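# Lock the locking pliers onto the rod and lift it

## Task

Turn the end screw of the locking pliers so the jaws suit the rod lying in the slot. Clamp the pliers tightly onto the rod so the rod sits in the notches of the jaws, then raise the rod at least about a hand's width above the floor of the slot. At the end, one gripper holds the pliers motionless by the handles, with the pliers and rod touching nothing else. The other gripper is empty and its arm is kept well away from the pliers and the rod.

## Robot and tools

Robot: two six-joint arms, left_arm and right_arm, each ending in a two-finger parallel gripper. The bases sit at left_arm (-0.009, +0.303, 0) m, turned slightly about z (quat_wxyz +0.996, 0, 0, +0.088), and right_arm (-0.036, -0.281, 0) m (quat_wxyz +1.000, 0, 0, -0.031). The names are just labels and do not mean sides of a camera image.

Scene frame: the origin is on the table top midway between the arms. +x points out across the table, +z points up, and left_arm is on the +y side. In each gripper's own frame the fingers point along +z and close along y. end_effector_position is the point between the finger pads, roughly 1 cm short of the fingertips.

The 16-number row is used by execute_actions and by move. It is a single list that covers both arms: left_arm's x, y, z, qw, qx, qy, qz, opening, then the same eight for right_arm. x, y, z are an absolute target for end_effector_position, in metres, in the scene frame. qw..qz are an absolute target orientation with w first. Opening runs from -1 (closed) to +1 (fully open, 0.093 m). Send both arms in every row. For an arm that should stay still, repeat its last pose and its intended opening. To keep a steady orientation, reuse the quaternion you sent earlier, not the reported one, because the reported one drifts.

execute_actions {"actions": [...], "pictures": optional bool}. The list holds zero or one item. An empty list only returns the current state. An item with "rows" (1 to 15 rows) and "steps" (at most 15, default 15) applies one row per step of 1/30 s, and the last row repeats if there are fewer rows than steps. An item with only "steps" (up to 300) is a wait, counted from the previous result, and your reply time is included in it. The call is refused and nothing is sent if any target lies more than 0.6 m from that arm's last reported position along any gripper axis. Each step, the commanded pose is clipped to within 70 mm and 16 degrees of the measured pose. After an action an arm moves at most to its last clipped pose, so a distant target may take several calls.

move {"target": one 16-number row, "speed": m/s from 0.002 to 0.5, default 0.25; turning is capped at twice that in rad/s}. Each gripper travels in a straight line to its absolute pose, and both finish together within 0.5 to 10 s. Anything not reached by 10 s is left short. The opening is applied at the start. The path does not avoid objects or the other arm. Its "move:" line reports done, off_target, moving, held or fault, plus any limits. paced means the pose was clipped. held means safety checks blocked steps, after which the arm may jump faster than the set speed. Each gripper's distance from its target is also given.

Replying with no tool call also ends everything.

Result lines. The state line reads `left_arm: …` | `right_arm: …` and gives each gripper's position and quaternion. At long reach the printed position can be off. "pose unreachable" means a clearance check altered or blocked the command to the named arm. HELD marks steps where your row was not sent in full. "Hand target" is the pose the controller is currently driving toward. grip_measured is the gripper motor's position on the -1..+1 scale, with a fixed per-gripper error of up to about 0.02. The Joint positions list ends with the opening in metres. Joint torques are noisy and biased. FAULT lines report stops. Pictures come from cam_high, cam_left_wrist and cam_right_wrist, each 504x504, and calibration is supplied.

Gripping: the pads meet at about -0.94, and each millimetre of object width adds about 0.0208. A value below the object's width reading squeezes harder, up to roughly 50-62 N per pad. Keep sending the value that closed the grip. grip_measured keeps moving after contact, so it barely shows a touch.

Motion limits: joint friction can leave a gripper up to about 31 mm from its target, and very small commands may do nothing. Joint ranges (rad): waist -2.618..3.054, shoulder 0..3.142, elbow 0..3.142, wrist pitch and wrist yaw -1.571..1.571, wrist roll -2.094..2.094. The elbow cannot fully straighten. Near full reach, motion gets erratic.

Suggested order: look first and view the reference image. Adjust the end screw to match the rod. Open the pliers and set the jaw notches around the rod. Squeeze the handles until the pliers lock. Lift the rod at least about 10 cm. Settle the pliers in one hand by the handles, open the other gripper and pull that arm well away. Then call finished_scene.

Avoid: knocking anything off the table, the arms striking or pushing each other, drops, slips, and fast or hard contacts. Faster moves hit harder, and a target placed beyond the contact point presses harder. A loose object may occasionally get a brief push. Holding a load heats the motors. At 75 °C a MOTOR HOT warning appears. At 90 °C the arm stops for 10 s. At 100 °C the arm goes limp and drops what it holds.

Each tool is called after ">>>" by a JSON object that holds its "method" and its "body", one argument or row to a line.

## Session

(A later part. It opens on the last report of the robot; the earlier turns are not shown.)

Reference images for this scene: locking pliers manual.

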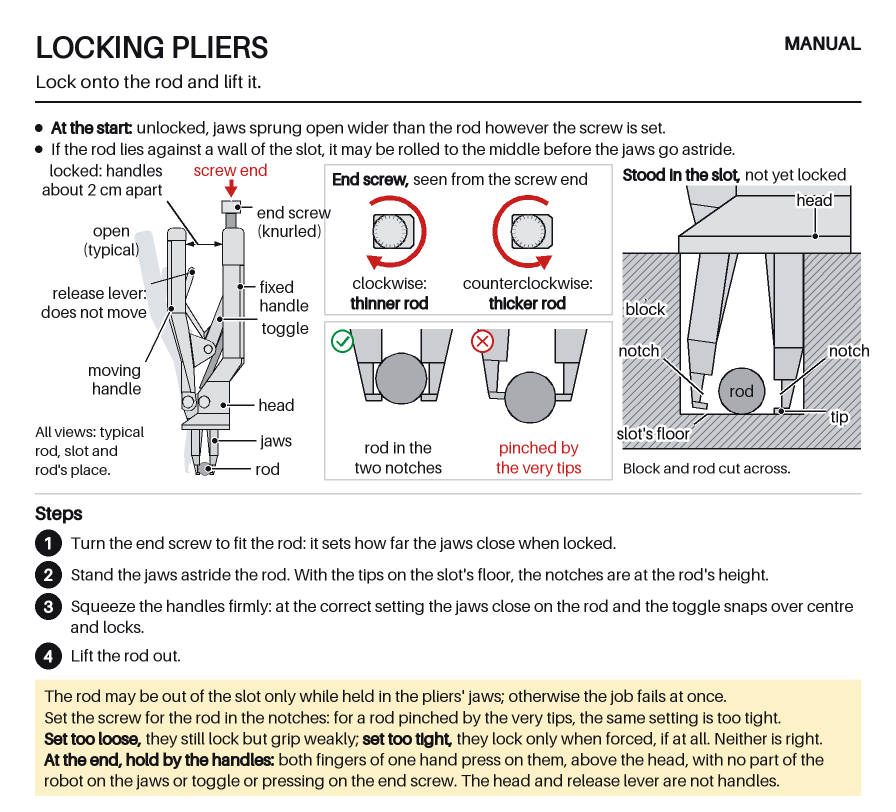

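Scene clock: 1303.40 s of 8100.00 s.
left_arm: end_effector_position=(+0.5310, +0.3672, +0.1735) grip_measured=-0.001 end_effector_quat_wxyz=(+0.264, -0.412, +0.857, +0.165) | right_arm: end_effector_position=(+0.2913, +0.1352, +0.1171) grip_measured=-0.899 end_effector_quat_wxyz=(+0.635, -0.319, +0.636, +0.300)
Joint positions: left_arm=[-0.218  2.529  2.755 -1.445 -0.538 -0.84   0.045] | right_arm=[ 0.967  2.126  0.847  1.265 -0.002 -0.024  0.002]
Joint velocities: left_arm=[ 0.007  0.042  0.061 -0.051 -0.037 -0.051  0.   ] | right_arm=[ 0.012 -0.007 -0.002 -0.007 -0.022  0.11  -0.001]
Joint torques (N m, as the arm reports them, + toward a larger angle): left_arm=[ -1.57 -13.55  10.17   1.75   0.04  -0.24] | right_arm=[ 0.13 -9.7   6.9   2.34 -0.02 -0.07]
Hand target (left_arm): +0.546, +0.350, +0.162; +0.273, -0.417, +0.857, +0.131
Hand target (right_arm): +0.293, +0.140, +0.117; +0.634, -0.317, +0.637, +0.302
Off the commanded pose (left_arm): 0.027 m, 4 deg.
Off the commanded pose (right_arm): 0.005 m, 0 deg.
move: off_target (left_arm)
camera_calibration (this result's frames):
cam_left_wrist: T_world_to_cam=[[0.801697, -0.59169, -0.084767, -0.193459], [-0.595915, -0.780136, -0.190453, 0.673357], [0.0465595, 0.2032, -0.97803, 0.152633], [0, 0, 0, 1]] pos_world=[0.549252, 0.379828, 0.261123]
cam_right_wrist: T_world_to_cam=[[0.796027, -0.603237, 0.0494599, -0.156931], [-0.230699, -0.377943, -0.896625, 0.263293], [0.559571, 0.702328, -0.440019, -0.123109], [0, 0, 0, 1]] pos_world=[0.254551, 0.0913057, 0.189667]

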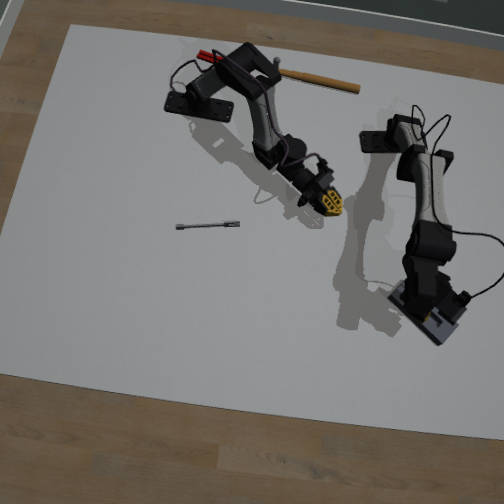

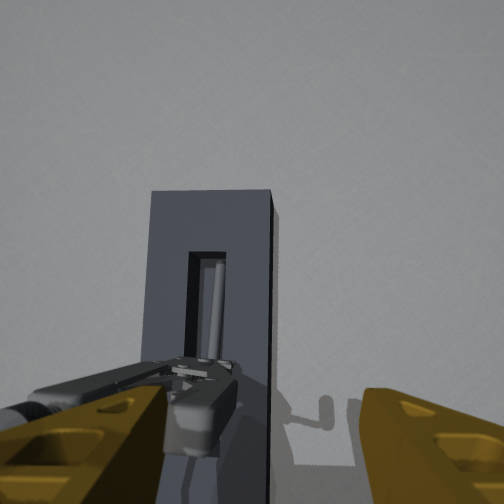

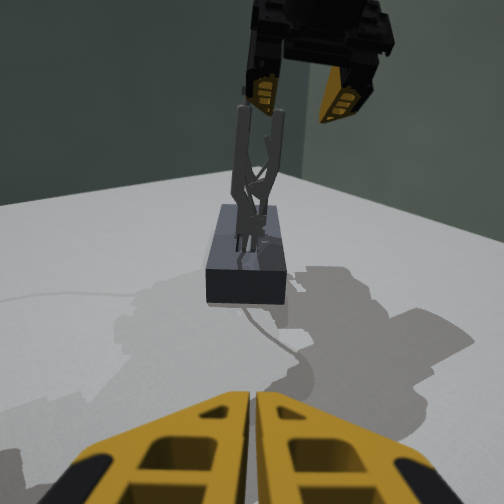

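>>> {"method": "execute_actions", "body": {
  "actions": [
    {"rows":[[0.546,0.350,0.162,0.270,-0.418,0.857,0.132,-0.04,0.293,0.14,0.117,0.634,-0.317,0.637,0.302,-0.9],[0.546,0.350,0.162,0.270,-0.418,0.857,0.132,-0.06,0.293,0.14,0.117,0.634,-0.317,0.637,0.302,-0.9],[0.546,0.350,0.162,0.270,-0.418,0.857,0.132,-0.08,0.293,0.14,0.117,0.634,-0.317,0.637,0.302,-0.9],[0.546,0.350,0.162,0.270,-0.418,0.857,0.132,-0.10,0.293,0.14,0.117,0.634,-0.317,0.637,0.302,-0.9],[0.546,0.350,0.162,0.270,-0.418,0.857,0.132,-0.12,0.293,0.14,0.117,0.634,-0.317,0.637,0.302,-0.9],[0.546,0.350,0.162,0.270,-0.418,0.857,0.132,-0.14,0.293,0.14,0.117,0.634,-0.317,0.637,0.302,-0.9],[0.546,0.350,0.162,0.270,-0.418,0.857,0.132,-0.16,0.293,0.14,0.117,0.634,-0.317,0.637,0.302,-0.9],[0.546,0.350,0.162,0.270,-0.418,0.857,0.132,-0.18,0.293,0.14,0.117,0.634,-0.317,0.637,0.302,-0.9],[0.546,0.350,0.162,0.270,-0.418,0.857,0.132,-0.20,0.293,0.14,0.117,0.634,-0.317,0.637,0.302,-0.9],[0.546,0.350,0.162,0.270,-0.418,0.857,0.132,-0.22,0.293,0.14,0.117,0.634,-0.317,0.637,0.302,-0.9],[0.546,0.350,0.162,0.270,-0.418,0.857,0.132,-0.25,0.293,0.14,0.117,0.634,-0.317,0.637,0.302,-0.9]],"steps":15}
  ]
}}

>>> {"method": "zoom_image", "body": {
  "camera": "cam_right_wrist",
  "region": [180,60,360,260]
}}

Scene clock: 1311.37 s of 8100.00 s.
left_arm: end_effector_position=(+0.5280, +0.3688, +0.1735) grip_measured=-0.248 end_effector_quat_wxyz=(+0.261, -0.412, +0.856, +0.172) | right_arm: end_effector_position=(+0.2913, +0.1352, +0.1171) grip_measured=-0.899 end_effector_quat_wxyz=(+0.635, -0.319, +0.636, +0.300)
Joint positions: left_arm=[-0.218  2.531  2.759 -1.461 -0.548 -0.842  0.033] | right_arm=[ 0.967  2.126  0.847  1.265 -0.002 -0.024  0.002]
Joint velocities: left_arm=[ 0.012 -0.007 -0.002 -0.007  0.022  0.037 -0.   ] | right_arm=[-0.017  0.012 -0.012  0.037 -0.095 -0.066 -0.   ]
Joint torques (N m, as the arm reports them, + toward a larger angle): left_arm=[ -1.79 -13.71  10.     1.69   0.16  -0.27] | right_arm=[ 0.11 -9.73  6.92  2.33 -0.02 -0.06]
Hand target (left_arm): +0.544, +0.350, +0.163; +0.271, -0.417, +0.857, +0.132
Hand target (right_arm): +0.293, +0.140, +0.117; +0.634, -0.317, +0.637, +0.302
Off the commanded pose (left_arm): 0.028 m, 5 deg.
Off the commanded pose (right_arm): 0.005 m, 0 deg.
Steps of this call (steps 1 to 224: nothing new was sent; steps 225 to 239: all 15 steps of this action). Readings (end_effector_position):
225: left_arm (+0.5308, +0.3672, +0.1736) | right_arm (+0.2913, +0.1352, +0.1171)
226: left_arm (+0.5305, +0.3674, +0.1735) | right_arm (+0.2913, +0.1352, +0.1171)
228: left_arm (+0.5299, +0.3677, +0.1735) | right_arm (+0.2913, +0.1352, +0.1171)
232: left_arm (+0.5290, +0.3682, +0.1735) | right_arm (+0.2913, +0.1352, +0.1171)
239: the state above
camera_calibration (this result's frames):
cam_left_wrist: T_world_to_cam=[[0.803825, -0.586395, -0.100037, -0.190528], [-0.593898, -0.781497, -0.191174, 0.672453], [0.0339241, 0.213082, -0.976445, 0.155176], [0, 0, 0, 1]] pos_world=[0.547256, 0.38073, 0.261016]
cam_right_wrist: T_world_to_cam=[[0.796027, -0.603237, 0.0494599, -0.156931], [-0.230699, -0.377943, -0.896625, 0.263293], [0.559571, 0.702328, -0.440019, -0.123109], [0, 0, 0, 1]] pos_world=[0.254551, 0.0913057, 0.189667]

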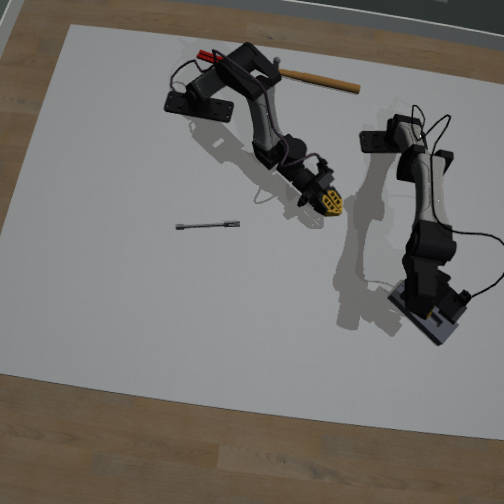

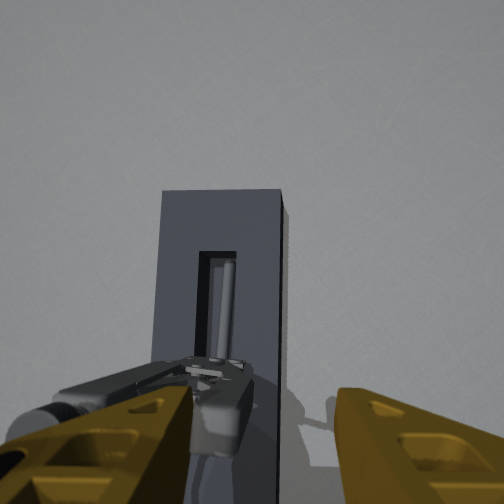

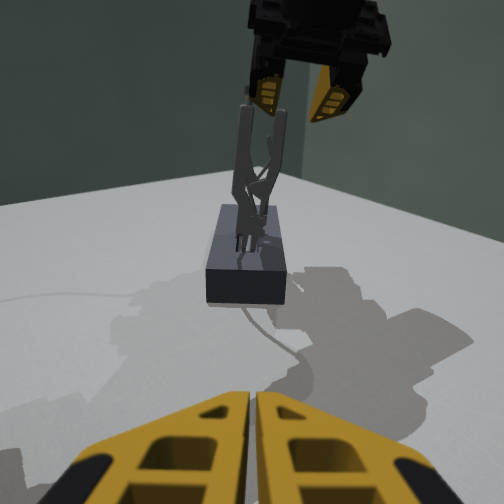

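Region (180, 60, 360, 260) of cam_right_wrist's 504x504 image, scaled by 2.520, with more detail than that image has; it fills the left 454 columns of this view, and the rest is white.

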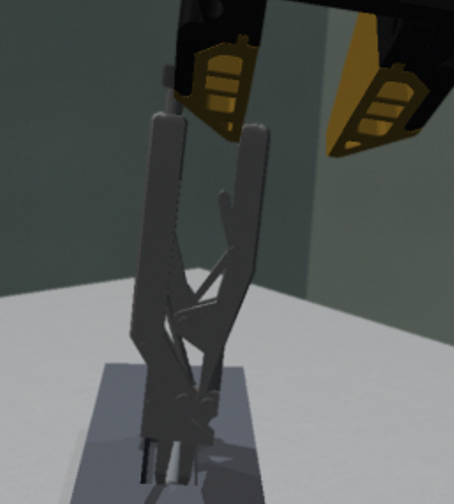

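>>> {"method": "move", "body": {
  "target": [0.518,0.375,0.176,0.270,-0.418,0.857,0.132,-0.1,0.293,0.14,0.117,0.634,-0.317,0.637,0.302,-0.9],
  "speed": 0.02
}}

>>> {"method": "move", "body": {
  "target": [0.512,0.375,0.21,0.270,-0.418,0.857,0.132,-0.1,0.293,0.14,0.117,0.634,-0.317,0.637,0.302,-0.9],
  "speed": 0.05
}}

>>> {"method": "move", "body": {
  "target": [0.468,0.363,0.19,0.516,-0.359,0.736,0.251,-1,0.293,0.14,0.117,0.634,-0.317,0.637,0.302,-0.9],
  "speed": 0.15
}}

Scene clock: 1323.60 s of 8100.00 s.
left_arm: end_effector_position=(+0.5197, +0.3717, +0.1779) grip_measured=-0.101 end_effector_quat_wxyz=(+0.271, -0.418, +0.856, +0.134) | right_arm: end_effector_position=(+0.2913, +0.1352, +0.1171) grip_measured=-0.899 end_effector_quat_wxyz=(+0.635, -0.319, +0.636, +0.300)
Joint positions: left_arm=[-0.195  2.323  2.395 -1.244 -0.482 -0.828  0.04 ] | right_arm=[ 0.967  2.126  0.847  1.265 -0.002 -0.024  0.002]
Joint velocities: left_arm=[-0.012  0.007 -0.007  0.022  0.007  0.051 -0.001] | right_arm=[-0.002  0.002  0.007  0.037  0.037 -0.007  0.002]
Joint torques (N m, as the arm reports them, + toward a larger angle): left_arm=[  0.28 -17.13   6.1    1.41  -0.38   0.13] | right_arm=[ 0.14 -9.72  6.96  2.34 -0.03 -0.07]
Hand target (left_arm): +0.518, +0.375, +0.177; +0.270, -0.418, +0.857, +0.133
Hand target (right_arm): +0.293, +0.140, +0.117; +0.634, -0.317, +0.637, +0.302
Off the commanded pose (left_arm): 0.004 m, 0 deg.
Off the commanded pose (right_arm): 0.005 m, 0 deg.
MOTOR HOT: a motor of the left arm reached 75 °C. Now the hottest motor of the left arm, joint 2 (shoulder), reports 75 °C. The controller's stop level is 90 °C. To cool a motor, set the load down, stop pushing, or move to a pose that needs little force.
move: done
camera_calibration (this result's frames):
cam_left_wrist: T_world_to_cam=[[0.79992, -0.599657, -0.0232121, -0.188502], [-0.593789, -0.78531, -0.175224, 0.669099], [0.0868456, 0.153948, -0.984255, 0.155011], [0, 0, 0, 1]] pos_world=[0.534628, 0.388549, 0.265437]
cam_right_wrist: T_world_to_cam=[[0.796027, -0.603237, 0.0494599, -0.156931], [-0.230699, -0.377943, -0.896625, 0.263293], [0.559571, 0.702328, -0.440019, -0.123109], [0, 0, 0, 1]] pos_world=[0.254551, 0.0913057, 0.189667]

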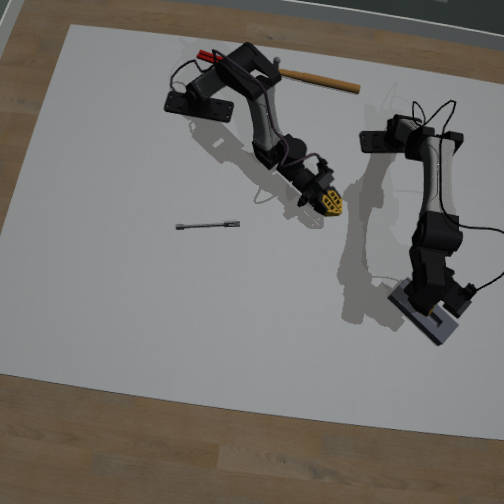

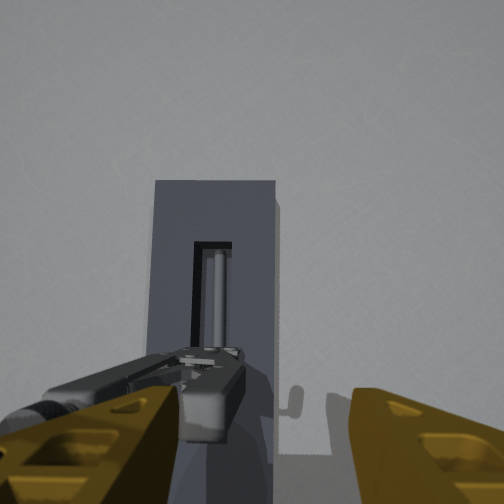

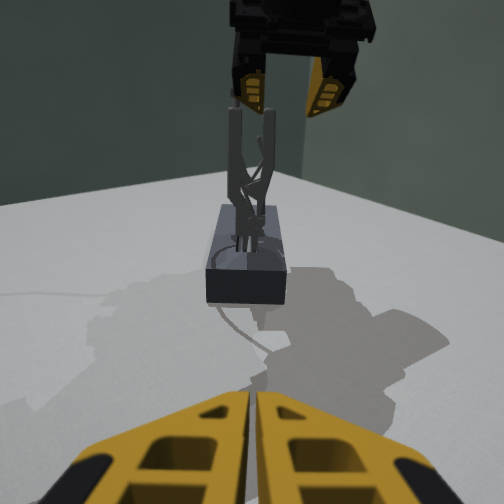

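Scene clock: 1324.97 s of 8100.00 s.
left_arm: end_effector_position=(+0.5100, +0.3712, +0.2108) grip_measured=-0.101 end_effector_quat_wxyz=(+0.273, -0.418, +0.857, +0.131) | right_arm: end_effector_position=(+0.2913, +0.1352, +0.1171) grip_measured=-0.899 end_effector_quat_wxyz=(+0.635, -0.319, +0.636, +0.300)
Joint positions: left_arm=[-0.195  2.343  2.57  -1.393 -0.477 -0.826  0.04 ] | right_arm=[ 0.967  2.126  0.847  1.265 -0.002 -0.024  0.002]
Joint velocities: left_arm=[ 0.002  0.002 -0.002 -0.022  0.007 -0.022 -0.   ] | right_arm=[-0.012 -0.027 -0.012 -0.022  0.022  0.037 -0.001]
Joint torques (N m, as the arm reports them, + toward a larger angle): left_arm=[  0.36 -13.75  10.95   1.15  -0.37   0.14] | right_arm=[ 0.11 -9.69  6.96  2.35 -0.03 -0.07]
Hand target (left_arm): +0.511, +0.375, +0.210; +0.271, -0.418, +0.857, +0.132
Hand target (right_arm): +0.293, +0.140, +0.117; +0.634, -0.317, +0.637, +0.302
Off the commanded pose (left_arm): 0.004 m, 0 deg.
Off the commanded pose (right_arm): 0.005 m, 0 deg.
MOTOR HOT: still on. Now the hottest motor of the left arm, joint 2 (shoulder), reports 75 °C; the controller's stop level is 90 °C.
move: done
camera_calibration (this result's frames):
cam_left_wrist: T_world_to_cam=[[0.798012, -0.602405, -0.0168993, -0.179597], [-0.595512, -0.783958, -0.175429, 0.669105], [0.0924313, 0.150058, -0.984347, 0.1869], [0, 0, 0, 1]] pos_world=[0.524505, 0.388315, 0.29832]
cam_right_wrist: T_world_to_cam=[[0.796027, -0.603237, 0.0494599, -0.156931], [-0.230699, -0.377943, -0.896625, 0.263293], [0.559571, 0.702328, -0.440019, -0.123109], [0, 0, 0, 1]] pos_world=[0.254551, 0.0913057, 0.189667]

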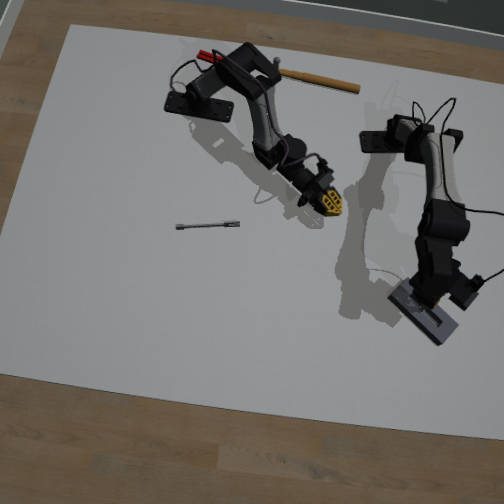

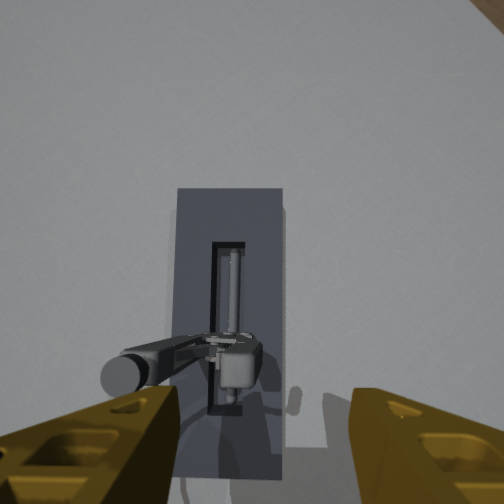

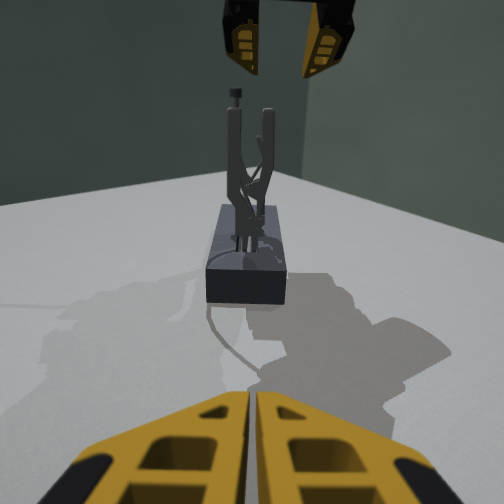

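Scene clock: 1327.67 s of 8100.00 s.
left_arm: end_effector_position=(+0.4726, +0.3643, +0.1932) grip_measured=-0.977 end_effector_quat_wxyz=(+0.514, -0.367, +0.734, +0.249) | right_arm: end_effector_position=(+0.2913, +0.1352, +0.1171) grip_measured=-0.899 end_effector_quat_wxyz=(+0.635, -0.319, +0.636, +0.300)
Joint positions: left_arm=[-0.342  1.839  1.316 -0.145 -0.974 -0.59   0.   ] | right_arm=[ 0.967  2.126  0.847  1.265 -0.002 -0.024  0.002]
Joint velocities: left_arm=[ 0.002  0.002 -0.032  0.125 -0.051  0.095  0.   ] | right_arm=[-0.007 -0.007 -0.017 -0.007 -0.081 -0.007  0.001]
Joint torques (N m, as the arm reports them, + toward a larger angle): left_arm=[ -0.85 -13.07   6.61   1.97  -0.53   0.15] | right_arm=[ 0.13 -9.77  6.97  2.34 -0.02 -0.07]
Hand target (left_arm): +0.468, +0.362, +0.191; +0.513, -0.361, +0.736, +0.253
Hand target (right_arm): +0.293, +0.140, +0.117; +0.634, -0.317, +0.637, +0.302
Off the commanded pose (left_arm): 0.006 m, 1 deg.
Off the commanded pose (right_arm): 0.005 m, 0 deg.
MOTOR HOT: still on. Now the hottest motor of the left arm, joint 2 (shoulder), reports 76 °C; the controller's stop level is 90 °C.
move: done
camera_calibration (this result's frames):
cam_left_wrist: T_world_to_cam=[[0.81083, -0.585266, 0.00420019, -0.17052], [-0.415391, -0.580511, -0.700327, 0.5805], [0.412316, 0.566102, -0.71381, -0.180906], [0, 0, 0, 1]] pos_world=[0.453988, 0.339598, 0.278124]
cam_right_wrist: T_world_to_cam=[[0.796027, -0.603237, 0.0494599, -0.156931], [-0.230699, -0.377943, -0.896625, 0.263293], [0.559571, 0.702328, -0.440019, -0.123109], [0, 0, 0, 1]] pos_world=[0.254551, 0.0913057, 0.189667]

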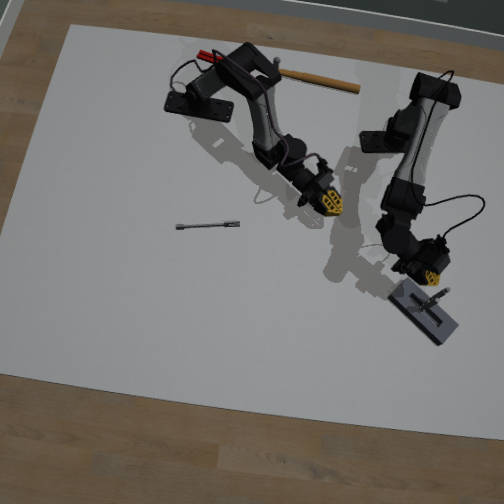

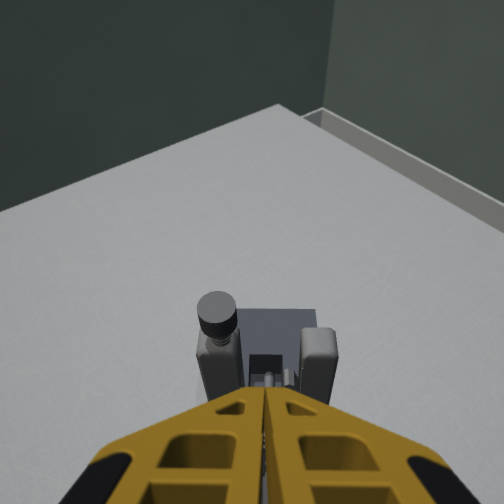

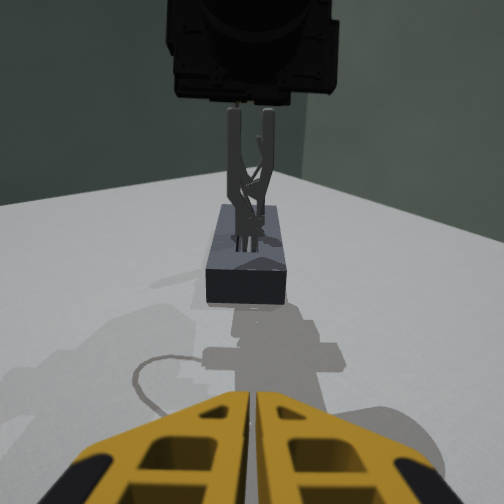

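>>> {"method": "move", "body": {
  "target": [0.474,0.366,0.168,0.516,-0.359,0.736,0.251,-1,0.293,0.14,0.117,0.634,-0.317,0.637,0.302,-0.9],
  "speed": 0.04
}}

Scene clock: 1331.23 s of 8100.00 s.
left_arm: end_effector_position=(+0.4764, +0.3634, +0.1839) grip_measured=-0.977 end_effector_quat_wxyz=(+0.527, -0.366, +0.728, +0.242) | right_arm: end_effector_position=(+0.2913, +0.1352, +0.1171) grip_measured=-0.899 end_effector_quat_wxyz=(+0.635, -0.319, +0.636, +0.300)
Joint positions: left_arm=[-0.342  1.853  1.268 -0.032 -0.971 -0.565  0.   ] | right_arm=[ 0.967  2.126  0.847  1.265 -0.002 -0.024  0.002]
Joint velocities: left_arm=[ 0.007 -0.007 -0.002  0.051 -0.037  0.051  0.   ] | right_arm=[ 0.022  0.012 -0.017  0.037  0.007 -0.081  0.   ]
Joint torques (N m, as the arm reports them, + toward a larger angle): left_arm=[  0.13 -10.07   6.72   2.06  -0.42   0.11] | right_arm=[ 0.11 -9.75  6.97  2.35 -0.03 -0.08]
Hand target (left_arm): +0.474, +0.366, +0.168; +0.516, -0.359, +0.736, +0.251
Hand target (right_arm): +0.293, +0.140, +0.117; +0.634, -0.317, +0.637, +0.302
Off the commanded pose (left_arm): 0.016 m, 2 deg.
Off the commanded pose (right_arm): 0.005 m, 0 deg.
MOTOR HOT: still on. Now the hottest motor of the left arm, joint 2 (shoulder), reports 76 °C; the controller's stop level is 90 °C.
move: off_target (left_arm)
camera_calibration (this result's frames):
cam_left_wrist: T_world_to_cam=[[0.804213, -0.593715, 0.0272896, -0.172184], [-0.398935, -0.573271, -0.71569, 0.567474], [0.44056, 0.56468, -0.697885, -0.204456], [0, 0, 0, 1]] pos_world=[0.454933, 0.338541, 0.268147]
cam_right_wrist: T_world_to_cam=[[0.796027, -0.603237, 0.0494599, -0.156931], [-0.230699, -0.377943, -0.896625, 0.263293], [0.559571, 0.702328, -0.440019, -0.123109], [0, 0, 0, 1]] pos_world=[0.254551, 0.0913057, 0.189667]

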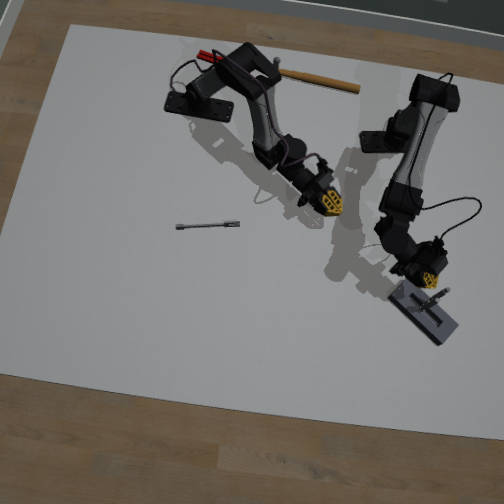

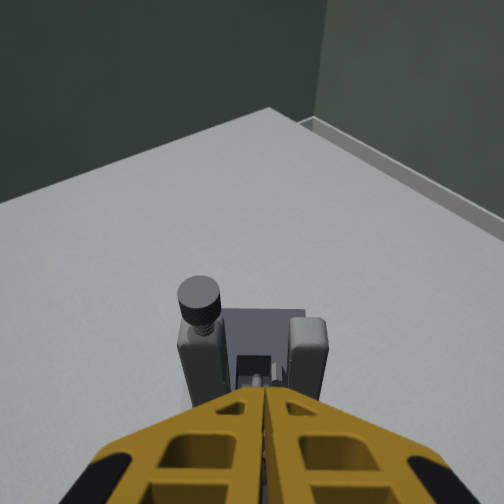

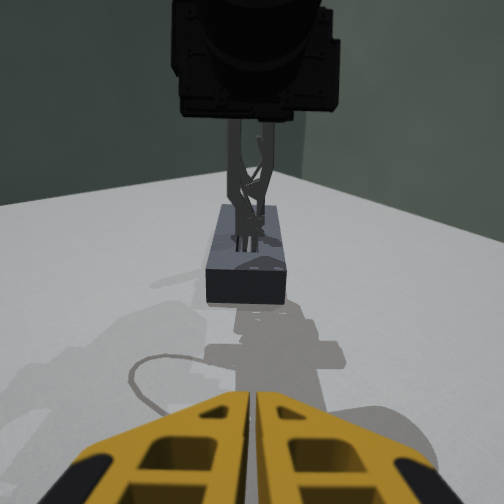

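Friction; overcommand.

>>> {"method": "move", "body": {
  "target": [0.473,0.371,0.153,0.516,-0.359,0.736,0.251,-1,0.293,0.14,0.117,0.634,-0.317,0.637,0.302,-0.9],
  "speed": 0.04
}}

Scene clock: 1334.33 s of 8100.00 s.
left_arm: end_effector_position=(+0.4765, +0.3668, +0.1686) grip_measured=-0.977 end_effector_quat_wxyz=(+0.528, -0.365, +0.728, +0.241) | right_arm: end_effector_position=(+0.2913, +0.1352, +0.1171) grip_measured=-0.899 end_effector_quat_wxyz=(+0.635, -0.319, +0.636, +0.300)
Joint positions: left_arm=[-0.333  1.87   1.221  0.044 -0.961 -0.552  0.   ] | right_arm=[ 0.967  2.126  0.847  1.265 -0.002 -0.024  0.002]
Joint velocities: left_arm=[-0.012  0.002 -0.017  0.081  0.037  0.051  0.   ] | right_arm=[ 0.002 -0.012 -0.012 -0.051  0.022  0.066 -0.   ]
Joint torques (N m, as the arm reports them, + toward a larger angle): left_arm=[  0.35 -10.2    6.71   2.07  -0.42   0.12] | right_arm=[ 0.11 -9.75  6.93  2.35 -0.02 -0.08]
Hand target (left_arm): +0.473, +0.371, +0.153; +0.516, -0.359, +0.736, +0.251
Hand target (right_arm): +0.293, +0.140, +0.117; +0.634, -0.317, +0.637, +0.302
Off the commanded pose (left_arm): 0.017 m, 2 deg.
Off the commanded pose (right_arm): 0.005 m, 0 deg.
MOTOR HOT: still on. Now the hottest motor of the left arm, joint 2 (shoulder), reports 75 °C; the controller's stop level is 90 °C.
move: off_target (left_arm)
camera_calibration (this result's frames):
cam_left_wrist: T_world_to_cam=[[0.802319, -0.596254, 0.0276723, -0.16803], [-0.399981, -0.571469, -0.716546, 0.558473], [0.443057, 0.56383, -0.69699, -0.218143], [0, 0, 0, 1]] pos_world=[0.454842, 0.341958, 0.252778]
cam_right_wrist: T_world_to_cam=[[0.796027, -0.603237, 0.0494599, -0.156931], [-0.230699, -0.377943, -0.896625, 0.263293], [0.559571, 0.702328, -0.440019, -0.123109], [0, 0, 0, 1]] pos_world=[0.254551, 0.0913057, 0.189667]

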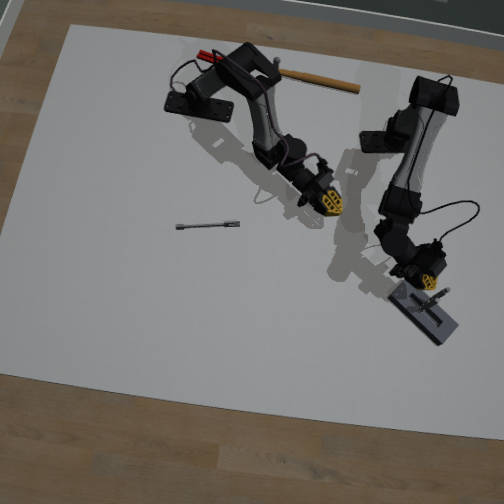

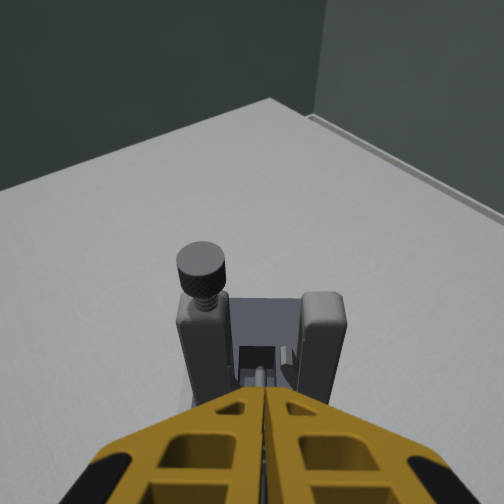

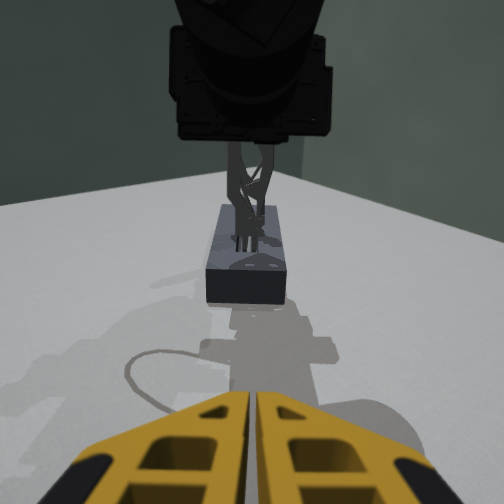

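>>> {"method": "move", "body": {
  "target": [0.485,0.386,0.160,0.516,-0.359,0.736,0.251,-1,0.293,0.14,0.117,0.634,-0.317,0.637,0.302,-0.9],
  "speed": 0.015
}}

Scene clock: 1338.13 s of 8100.00 s.
left_arm: end_effector_position=(+0.4785, +0.3833, +0.1597) grip_measured=-0.977 end_effector_quat_wxyz=(+0.514, -0.358, +0.738, +0.252) | right_arm: end_effector_position=(+0.2913, +0.1352, +0.1171) grip_measured=-0.899 end_effector_quat_wxyz=(+0.635, -0.319, +0.636, +0.300)
Joint positions: left_arm=[-0.291  1.887  1.221  0.054 -0.929 -0.508  0.   ] | right_arm=[ 0.967  2.126  0.847  1.265 -0.002 -0.024  0.002]
Joint velocities: left_arm=[-0.017 -0.007 -0.007 -0.051  0.007  0.022  0.   ] | right_arm=[ 0.002  0.007 -0.007  0.022 -0.066  0.037 -0.001]
Joint torques (N m, as the arm reports them, + toward a larger angle): left_arm=[  0.43 -10.23  11.32   2.07  -0.39   0.07] | right_arm=[ 0.1  -9.75  6.95  2.34 -0.02 -0.07]
Hand target (left_arm): +0.485, +0.386, +0.160; +0.516, -0.359, +0.736, +0.252
Hand target (right_arm): +0.293, +0.140, +0.117; +0.634, -0.317, +0.637, +0.302
Off the commanded pose (left_arm): 0.007 m, 0 deg.
Off the commanded pose (right_arm): 0.005 m, 0 deg.
MOTOR HOT: still on. Now the hottest motor of the left arm, joint 2 (shoulder), reports 74 °C; the controller's stop level is 90 °C.
move: done
camera_calibration (this result's frames):
cam_left_wrist: T_world_to_cam=[[0.803149, -0.595683, -0.0106921, -0.154033], [-0.429211, -0.566065, -0.70381, 0.572212], [0.413195, 0.569853, -0.710308, -0.220418], [0, 0, 0, 1]] pos_world=[0.460387, 0.357761, 0.244517]
cam_right_wrist: T_world_to_cam=[[0.796027, -0.603237, 0.0494599, -0.156931], [-0.230699, -0.377943, -0.896625, 0.263293], [0.559571, 0.702328, -0.440019, -0.123109], [0, 0, 0, 1]] pos_world=[0.254551, 0.0913057, 0.189667]

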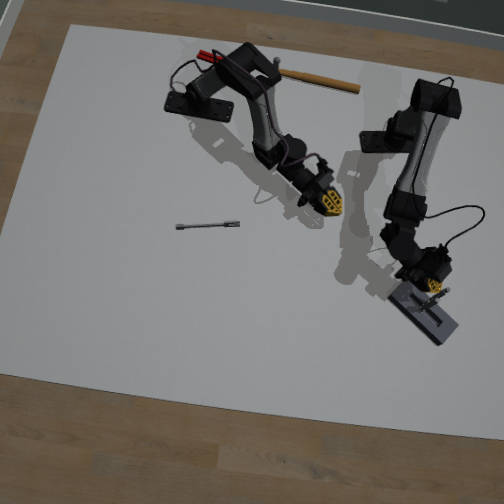

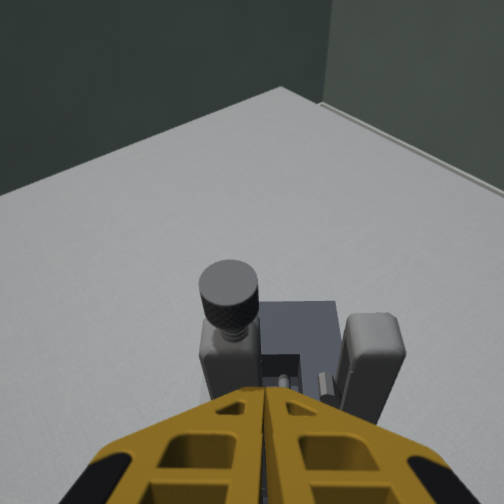

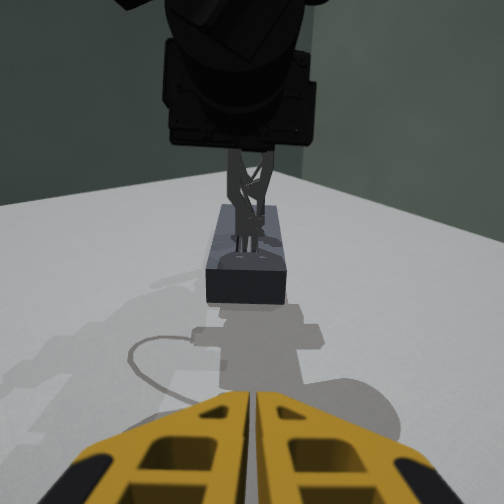

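>>> {"method": "move", "body": {
  "target": [0.490,0.375,0.168,0.516,-0.359,0.736,0.251,-1,0.293,0.14,0.117,0.634,-0.317,0.637,0.302,-0.9],
  "speed": 0.015
}}

Scene clock: 1342.87 s of 8100.00 s.
left_arm: end_effector_position=(+0.4852, +0.3792, +0.1684) grip_measured=-0.977 end_effector_quat_wxyz=(+0.516, -0.359, +0.736, +0.251) | right_arm: end_effector_position=(+0.2913, +0.1352, +0.1171) grip_measured=-0.899 end_effector_quat_wxyz=(+0.635, -0.319, +0.636, +0.300)
Joint positions: left_arm=[-0.299  1.899  1.273  0.012 -0.936 -0.516  0.   ] | right_arm=[ 0.967  2.126  0.847  1.265 -0.002 -0.024  0.002]
Joint velocities: left_arm=[-0.002 -0.002 -0.017  0.007 -0.066  0.007  0.   ] | right_arm=[ 0.002 -0.017 -0.012  0.007 -0.007  0.007 -0.001]
Joint torques (N m, as the arm reports them, + toward a larger angle): left_arm=[ -1.02 -10.56  11.72   1.88  -0.52  -0.05] | right_arm=[ 0.14 -9.73  6.95  2.34 -0.02 -0.07]
Hand target (left_arm): +0.490, +0.375, +0.168; +0.516, -0.359, +0.736, +0.251
Hand target (right_arm): +0.293, +0.140, +0.117; +0.634, -0.317, +0.637, +0.302
Off the commanded pose (left_arm): 0.006 m, 0 deg.
Off the commanded pose (right_arm): 0.005 m, 0 deg.
MOTOR HOT: still on. Now the hottest motor of the left arm, joint 2 (shoulder), reports 73 °C; the controller's stop level is 90 °C.
move: done
camera_calibration (this result's frames):
cam_left_wrist: T_world_to_cam=[[0.803438, -0.595356, -0.00620458, -0.162779], [-0.425322, -0.56662, -0.705722, 0.577487], [0.41664, 0.569643, -0.708462, -0.216612], [0, 0, 0, 1]] pos_world=[0.46665, 0.353695, 0.253074]
cam_right_wrist: T_world_to_cam=[[0.796027, -0.603237, 0.0494599, -0.156931], [-0.230699, -0.377943, -0.896625, 0.263293], [0.559571, 0.702328, -0.440019, -0.123109], [0, 0, 0, 1]] pos_world=[0.254551, 0.0913057, 0.189667]

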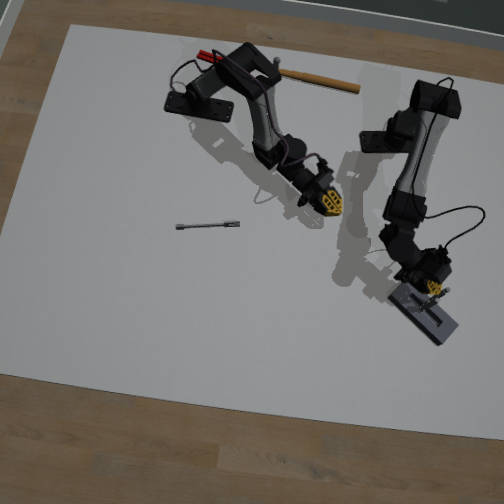

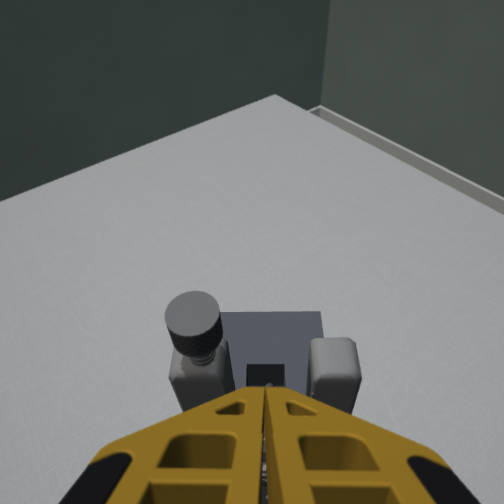

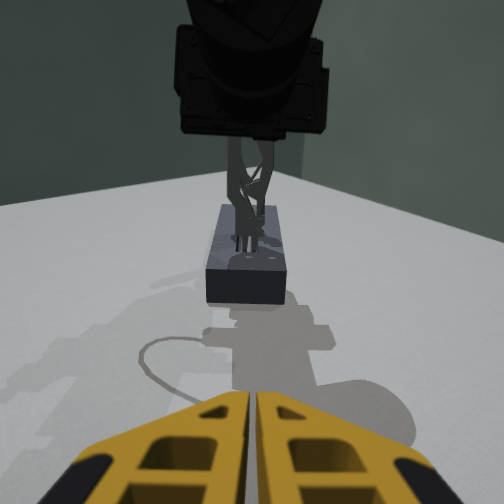

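>>> {"method": "move", "body": {
  "target": [0.494,0.386,0.168,0.516,-0.359,0.736,0.251,-1,0.293,0.14,0.117,0.634,-0.317,0.637,0.302,-0.9],
  "speed": 0.01
}}

Scene clock: 1346.80 s of 8100.00 s.
left_arm: end_effector_position=(+0.4855, +0.3831, +0.1677) grip_measured=-0.977 end_effector_quat_wxyz=(+0.514, -0.357, +0.738, +0.252) | right_arm: end_effector_position=(+0.2913, +0.1352, +0.1171) grip_measured=-0.899 end_effector_quat_wxyz=(+0.635, -0.319, +0.636, +0.300)
Joint positions: left_arm=[-0.289  1.899  1.273  0.014 -0.926 -0.506  0.   ] | right_arm=[ 0.967  2.126  0.847  1.265 -0.002 -0.024  0.002]
Joint velocities: left_arm=[-0.002  0.007  0.007 -0.051  0.051  0.066  0.   ] | right_arm=[-0.032  0.002 -0.007 -0.066 -0.022 -0.066  0.   ]
Joint torques (N m, as the arm reports them, + toward a larger angle): left_arm=[ 0.25 -9.89 12.07  2.12 -0.39  0.14] | right_arm=[ 0.14 -9.78  6.97  2.34 -0.02 -0.06]
Hand target (left_arm): +0.493, +0.386, +0.168; +0.516, -0.359, +0.736, +0.251
Hand target (right_arm): +0.293, +0.140, +0.117; +0.634, -0.317, +0.637, +0.302
Off the commanded pose (left_arm): 0.009 m, 0 deg.
Off the commanded pose (right_arm): 0.005 m, 0 deg.
MOTOR HOT: cleared. Now the hottest motor of the left arm, joint 2 (shoulder), reports 72 °C.
move: done
camera_calibration (this result's frames):
cam_left_wrist: T_world_to_cam=[[0.802464, -0.596588, -0.0115742, -0.158866], [-0.431042, -0.566159, -0.702614, 0.581472], [0.412618, 0.568811, -0.711477, -0.21665], [0, 0, 0, 1]] pos_world=[0.467517, 0.357661, 0.25257]
cam_right_wrist: T_world_to_cam=[[0.796027, -0.603237, 0.0494599, -0.156931], [-0.230699, -0.377943, -0.896625, 0.263293], [0.559571, 0.702328, -0.440019, -0.123109], [0, 0, 0, 1]] pos_world=[0.254551, 0.0913057, 0.189667]

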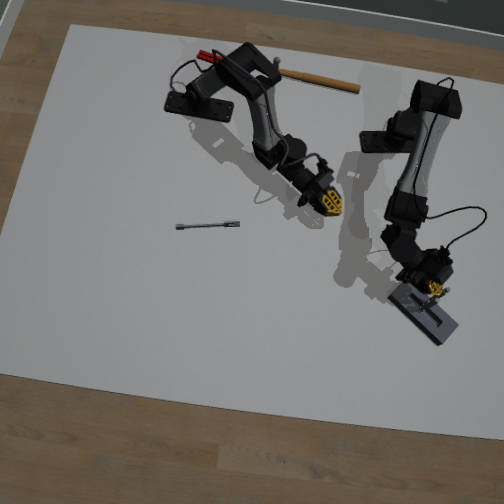

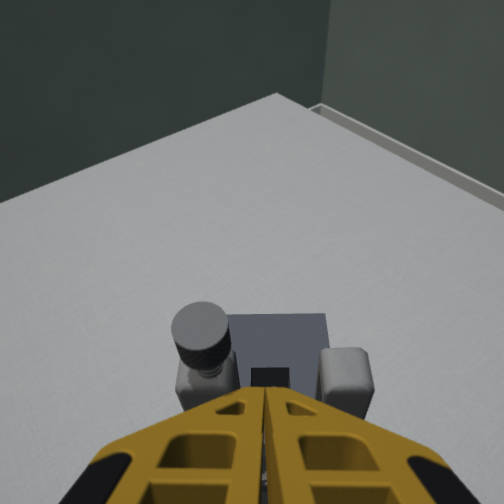

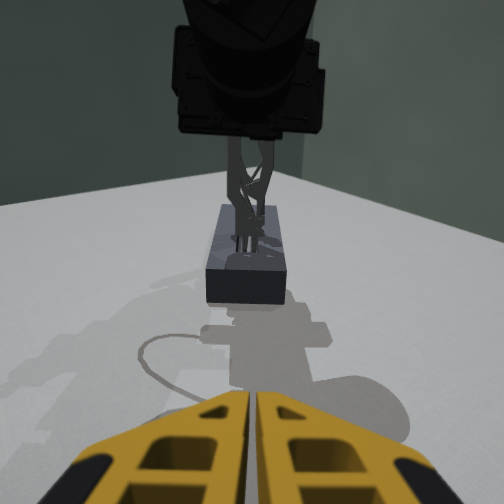

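>>> {"method": "move", "body": {
  "target": [0.499,0.387,0.168,0.516,-0.359,0.736,0.251,-1,0.293,0.14,0.117,0.634,-0.317,0.637,0.302,-0.9],
  "speed": 0.01
}}

Scene clock: 1350.67 s of 8100.00 s.
left_arm: end_effector_position=(+0.4925, +0.3820, +0.1672) grip_measured=-0.977 end_effector_quat_wxyz=(+0.515, -0.356, +0.738, +0.251) | right_arm: end_effector_position=(+0.2913, +0.1352, +0.1171) grip_measured=-0.899 end_effector_quat_wxyz=(+0.635, -0.319, +0.636, +0.300)
Joint positions: left_arm=[-0.289  1.923  1.301  0.014 -0.923 -0.503  0.   ] | right_arm=[ 0.967  2.126  0.847  1.265 -0.002 -0.024  0.002]
Joint velocities: left_arm=[ 0.002  0.002  0.002 -0.066 -0.037 -0.022  0.   ] | right_arm=[-0.022 -0.012 -0.012 -0.051  0.007  0.007  0.   ]
Joint torques (N m, as the arm reports them, + toward a larger angle): left_arm=[  0.66 -10.74  11.7    2.06  -0.36   0.12] | right_arm=[ 0.09 -9.71  6.93  2.33 -0.03 -0.06]
Hand target (left_arm): +0.499, +0.387, +0.168; +0.516, -0.359, +0.736, +0.251
Hand target (right_arm): +0.293, +0.140, +0.117; +0.634, -0.317, +0.637, +0.302
Off the commanded pose (left_arm): 0.008 m, 0 deg.
Off the commanded pose (right_arm): 0.005 m, 0 deg.
move: done
camera_calibration (this result's frames):
cam_left_wrist: T_world_to_cam=[[0.800201, -0.599648, -0.00999012, -0.163109], [-0.431853, -0.564568, -0.703396, 0.583429], [0.41615, 0.567173, -0.710728, -0.2205], [0, 0, 0, 1]] pos_world=[0.474237, 0.356638, 0.252037]
cam_right_wrist: T_world_to_cam=[[0.796027, -0.603237, 0.0494599, -0.156931], [-0.230699, -0.377943, -0.896625, 0.263293], [0.559571, 0.702328, -0.440019, -0.123109], [0, 0, 0, 1]] pos_world=[0.254551, 0.0913057, 0.189667]

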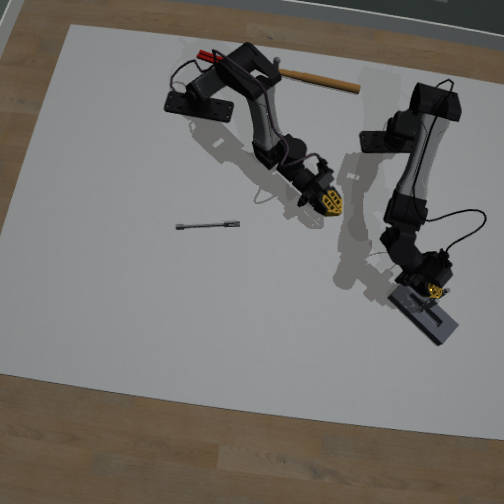

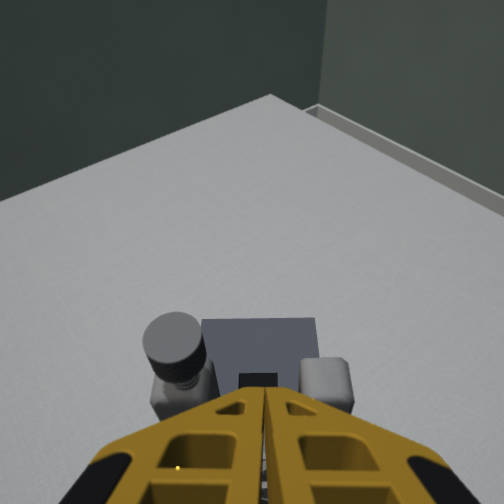

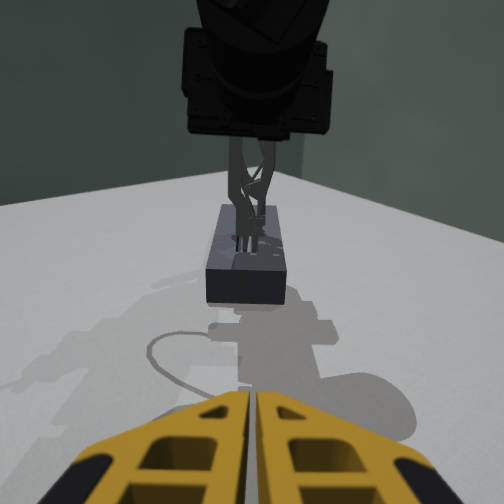

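Try opening gradually.

>>> {"method": "execute_actions", "body": {
  "actions": [
    {"rows":[[0.499,0.390,0.168,0.516,-0.359,0.736,0.251,-0.94,0.293,0.14,0.117,0.634,-0.317,0.637,0.302,-0.9],[0.499,0.390,0.168,0.516,-0.359,0.736,0.251,-0.93,0.293,0.14,0.117,0.634,-0.317,0.637,0.302,-0.9],[0.499,0.390,0.168,0.516,-0.359,0.736,0.251,-0.92,0.293,0.14,0.117,0.634,-0.317,0.637,0.302,-0.9],[0.499,0.390,0.168,0.516,-0.359,0.736,0.251,-0.91,0.293,0.14,0.117,0.634,-0.317,0.637,0.302,-0.9],[0.499,0.390,0.168,0.516,-0.359,0.736,0.251,-0.90,0.293,0.14,0.117,0.634,-0.317,0.637,0.302,-0.9],[0.499,0.390,0.168,0.516,-0.359,0.736,0.251,-0.89,0.293,0.14,0.117,0.634,-0.317,0.637,0.302,-0.9],[0.499,0.390,0.168,0.516,-0.359,0.736,0.251,-0.88,0.293,0.14,0.117,0.634,-0.317,0.637,0.302,-0.9],[0.499,0.390,0.168,0.516,-0.359,0.736,0.251,-0.87,0.293,0.14,0.117,0.634,-0.317,0.637,0.302,-0.9],[0.499,0.390,0.168,0.516,-0.359,0.736,0.251,-0.86,0.293,0.14,0.117,0.634,-0.317,0.637,0.302,-0.9],[0.499,0.390,0.168,0.516,-0.359,0.736,0.251,-0.85,0.293,0.14,0.117,0.634,-0.317,0.637,0.302,-0.9],[0.499,0.390,0.168,0.516,-0.359,0.736,0.251,-0.84,0.293,0.14,0.117,0.634,-0.317,0.637,0.302,-0.9],[0.499,0.390,0.168,0.516,-0.359,0.736,0.251,-0.83,0.293,0.14,0.117,0.634,-0.317,0.637,0.302,-0.9],[0.499,0.390,0.168,0.516,-0.359,0.736,0.251,-0.82,0.293,0.14,0.117,0.634,-0.317,0.637,0.302,-0.9]],"steps":15}
  ]
}}

Scene clock: 1356.80 s of 8100.00 s.
left_arm: end_effector_position=(+0.4929, +0.3857, +0.1680) grip_measured=-0.823 end_effector_quat_wxyz=(+0.515, -0.358, +0.737, +0.251) | right_arm: end_effector_position=(+0.2913, +0.1352, +0.1171) grip_measured=-0.899 end_effector_quat_wxyz=(+0.635, -0.319, +0.636, +0.300)
Joint positions: left_arm=[-0.28   1.923  1.301  0.021 -0.919 -0.497  0.006] | right_arm=[ 0.967  2.126  0.847  1.265 -0.002 -0.024  0.002]
Joint velocities: left_arm=[-0.007 -0.002 -0.012  0.081 -0.007  0.022  0.   ] | right_arm=[ 0.002 -0.002 -0.007  0.022 -0.037 -0.007 -0.   ]
Joint torques (N m, as the arm reports them, + toward a larger angle): left_arm=[  0.65 -10.77  11.45   2.09  -0.37   0.1 ] | right_arm=[ 0.11 -9.73  6.95  2.33 -0.02 -0.06]
Hand target (left_arm): +0.499, +0.390, +0.168; +0.516, -0.359, +0.736, +0.251
Hand target (right_arm): +0.293, +0.140, +0.117; +0.634, -0.317, +0.637, +0.302
Off the commanded pose (left_arm): 0.007 m, 0 deg.
Off the commanded pose (right_arm): 0.005 m, 0 deg.
Steps of this call (steps 1 to 169: nothing new was sent; steps 170 to 184: all 15 steps of this action). Readings (end_effector_position):
170: left_arm (+0.4925, +0.3821, +0.1672) | right_arm (+0.2913, +0.1352, +0.1171)
171: left_arm (+0.4926, +0.3827, +0.1671) | right_arm (+0.2913, +0.1352, +0.1171)
173: left_arm (+0.4924, +0.3845, +0.1671) | right_arm (+0.2913, +0.1352, +0.1171)
177: left_arm (+0.4925, +0.3857, +0.1674) | right_arm (+0.2913, +0.1352, +0.1171)
184: the state above
camera_calibration (this result's frames):
cam_left_wrist: T_world_to_cam=[[0.802112, -0.597115, -0.00837806, -0.163411], [-0.428332, -0.565495, -0.704803, 0.585091], [0.41611, 0.56892, -0.709354, -0.223118], [0, 0, 0, 1]] pos_world=[0.474529, 0.360228, 0.252735]
cam_right_wrist: T_world_to_cam=[[0.796027, -0.603237, 0.0494599, -0.156931], [-0.230699, -0.377943, -0.896625, 0.263293], [0.559571, 0.702328, -0.440019, -0.123109], [0, 0, 0, 1]] pos_world=[0.254551, 0.0913057, 0.189667]

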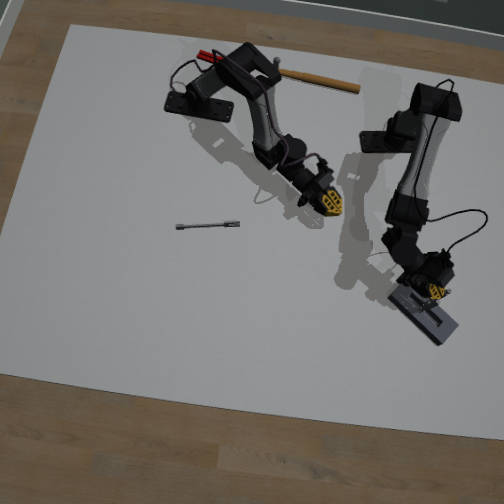

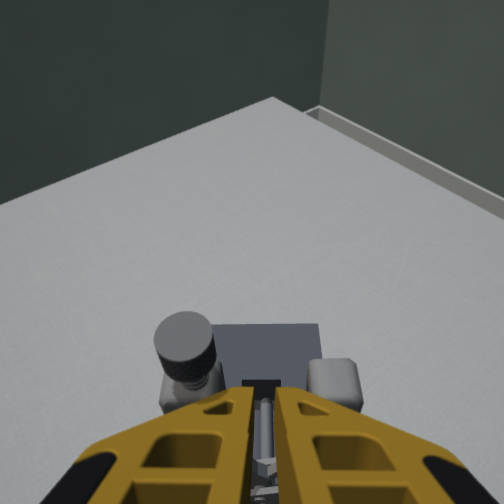

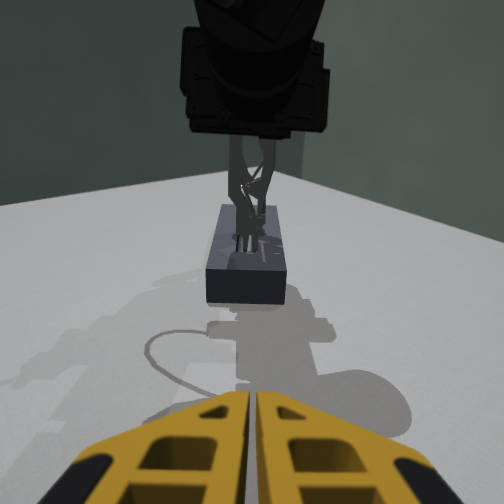

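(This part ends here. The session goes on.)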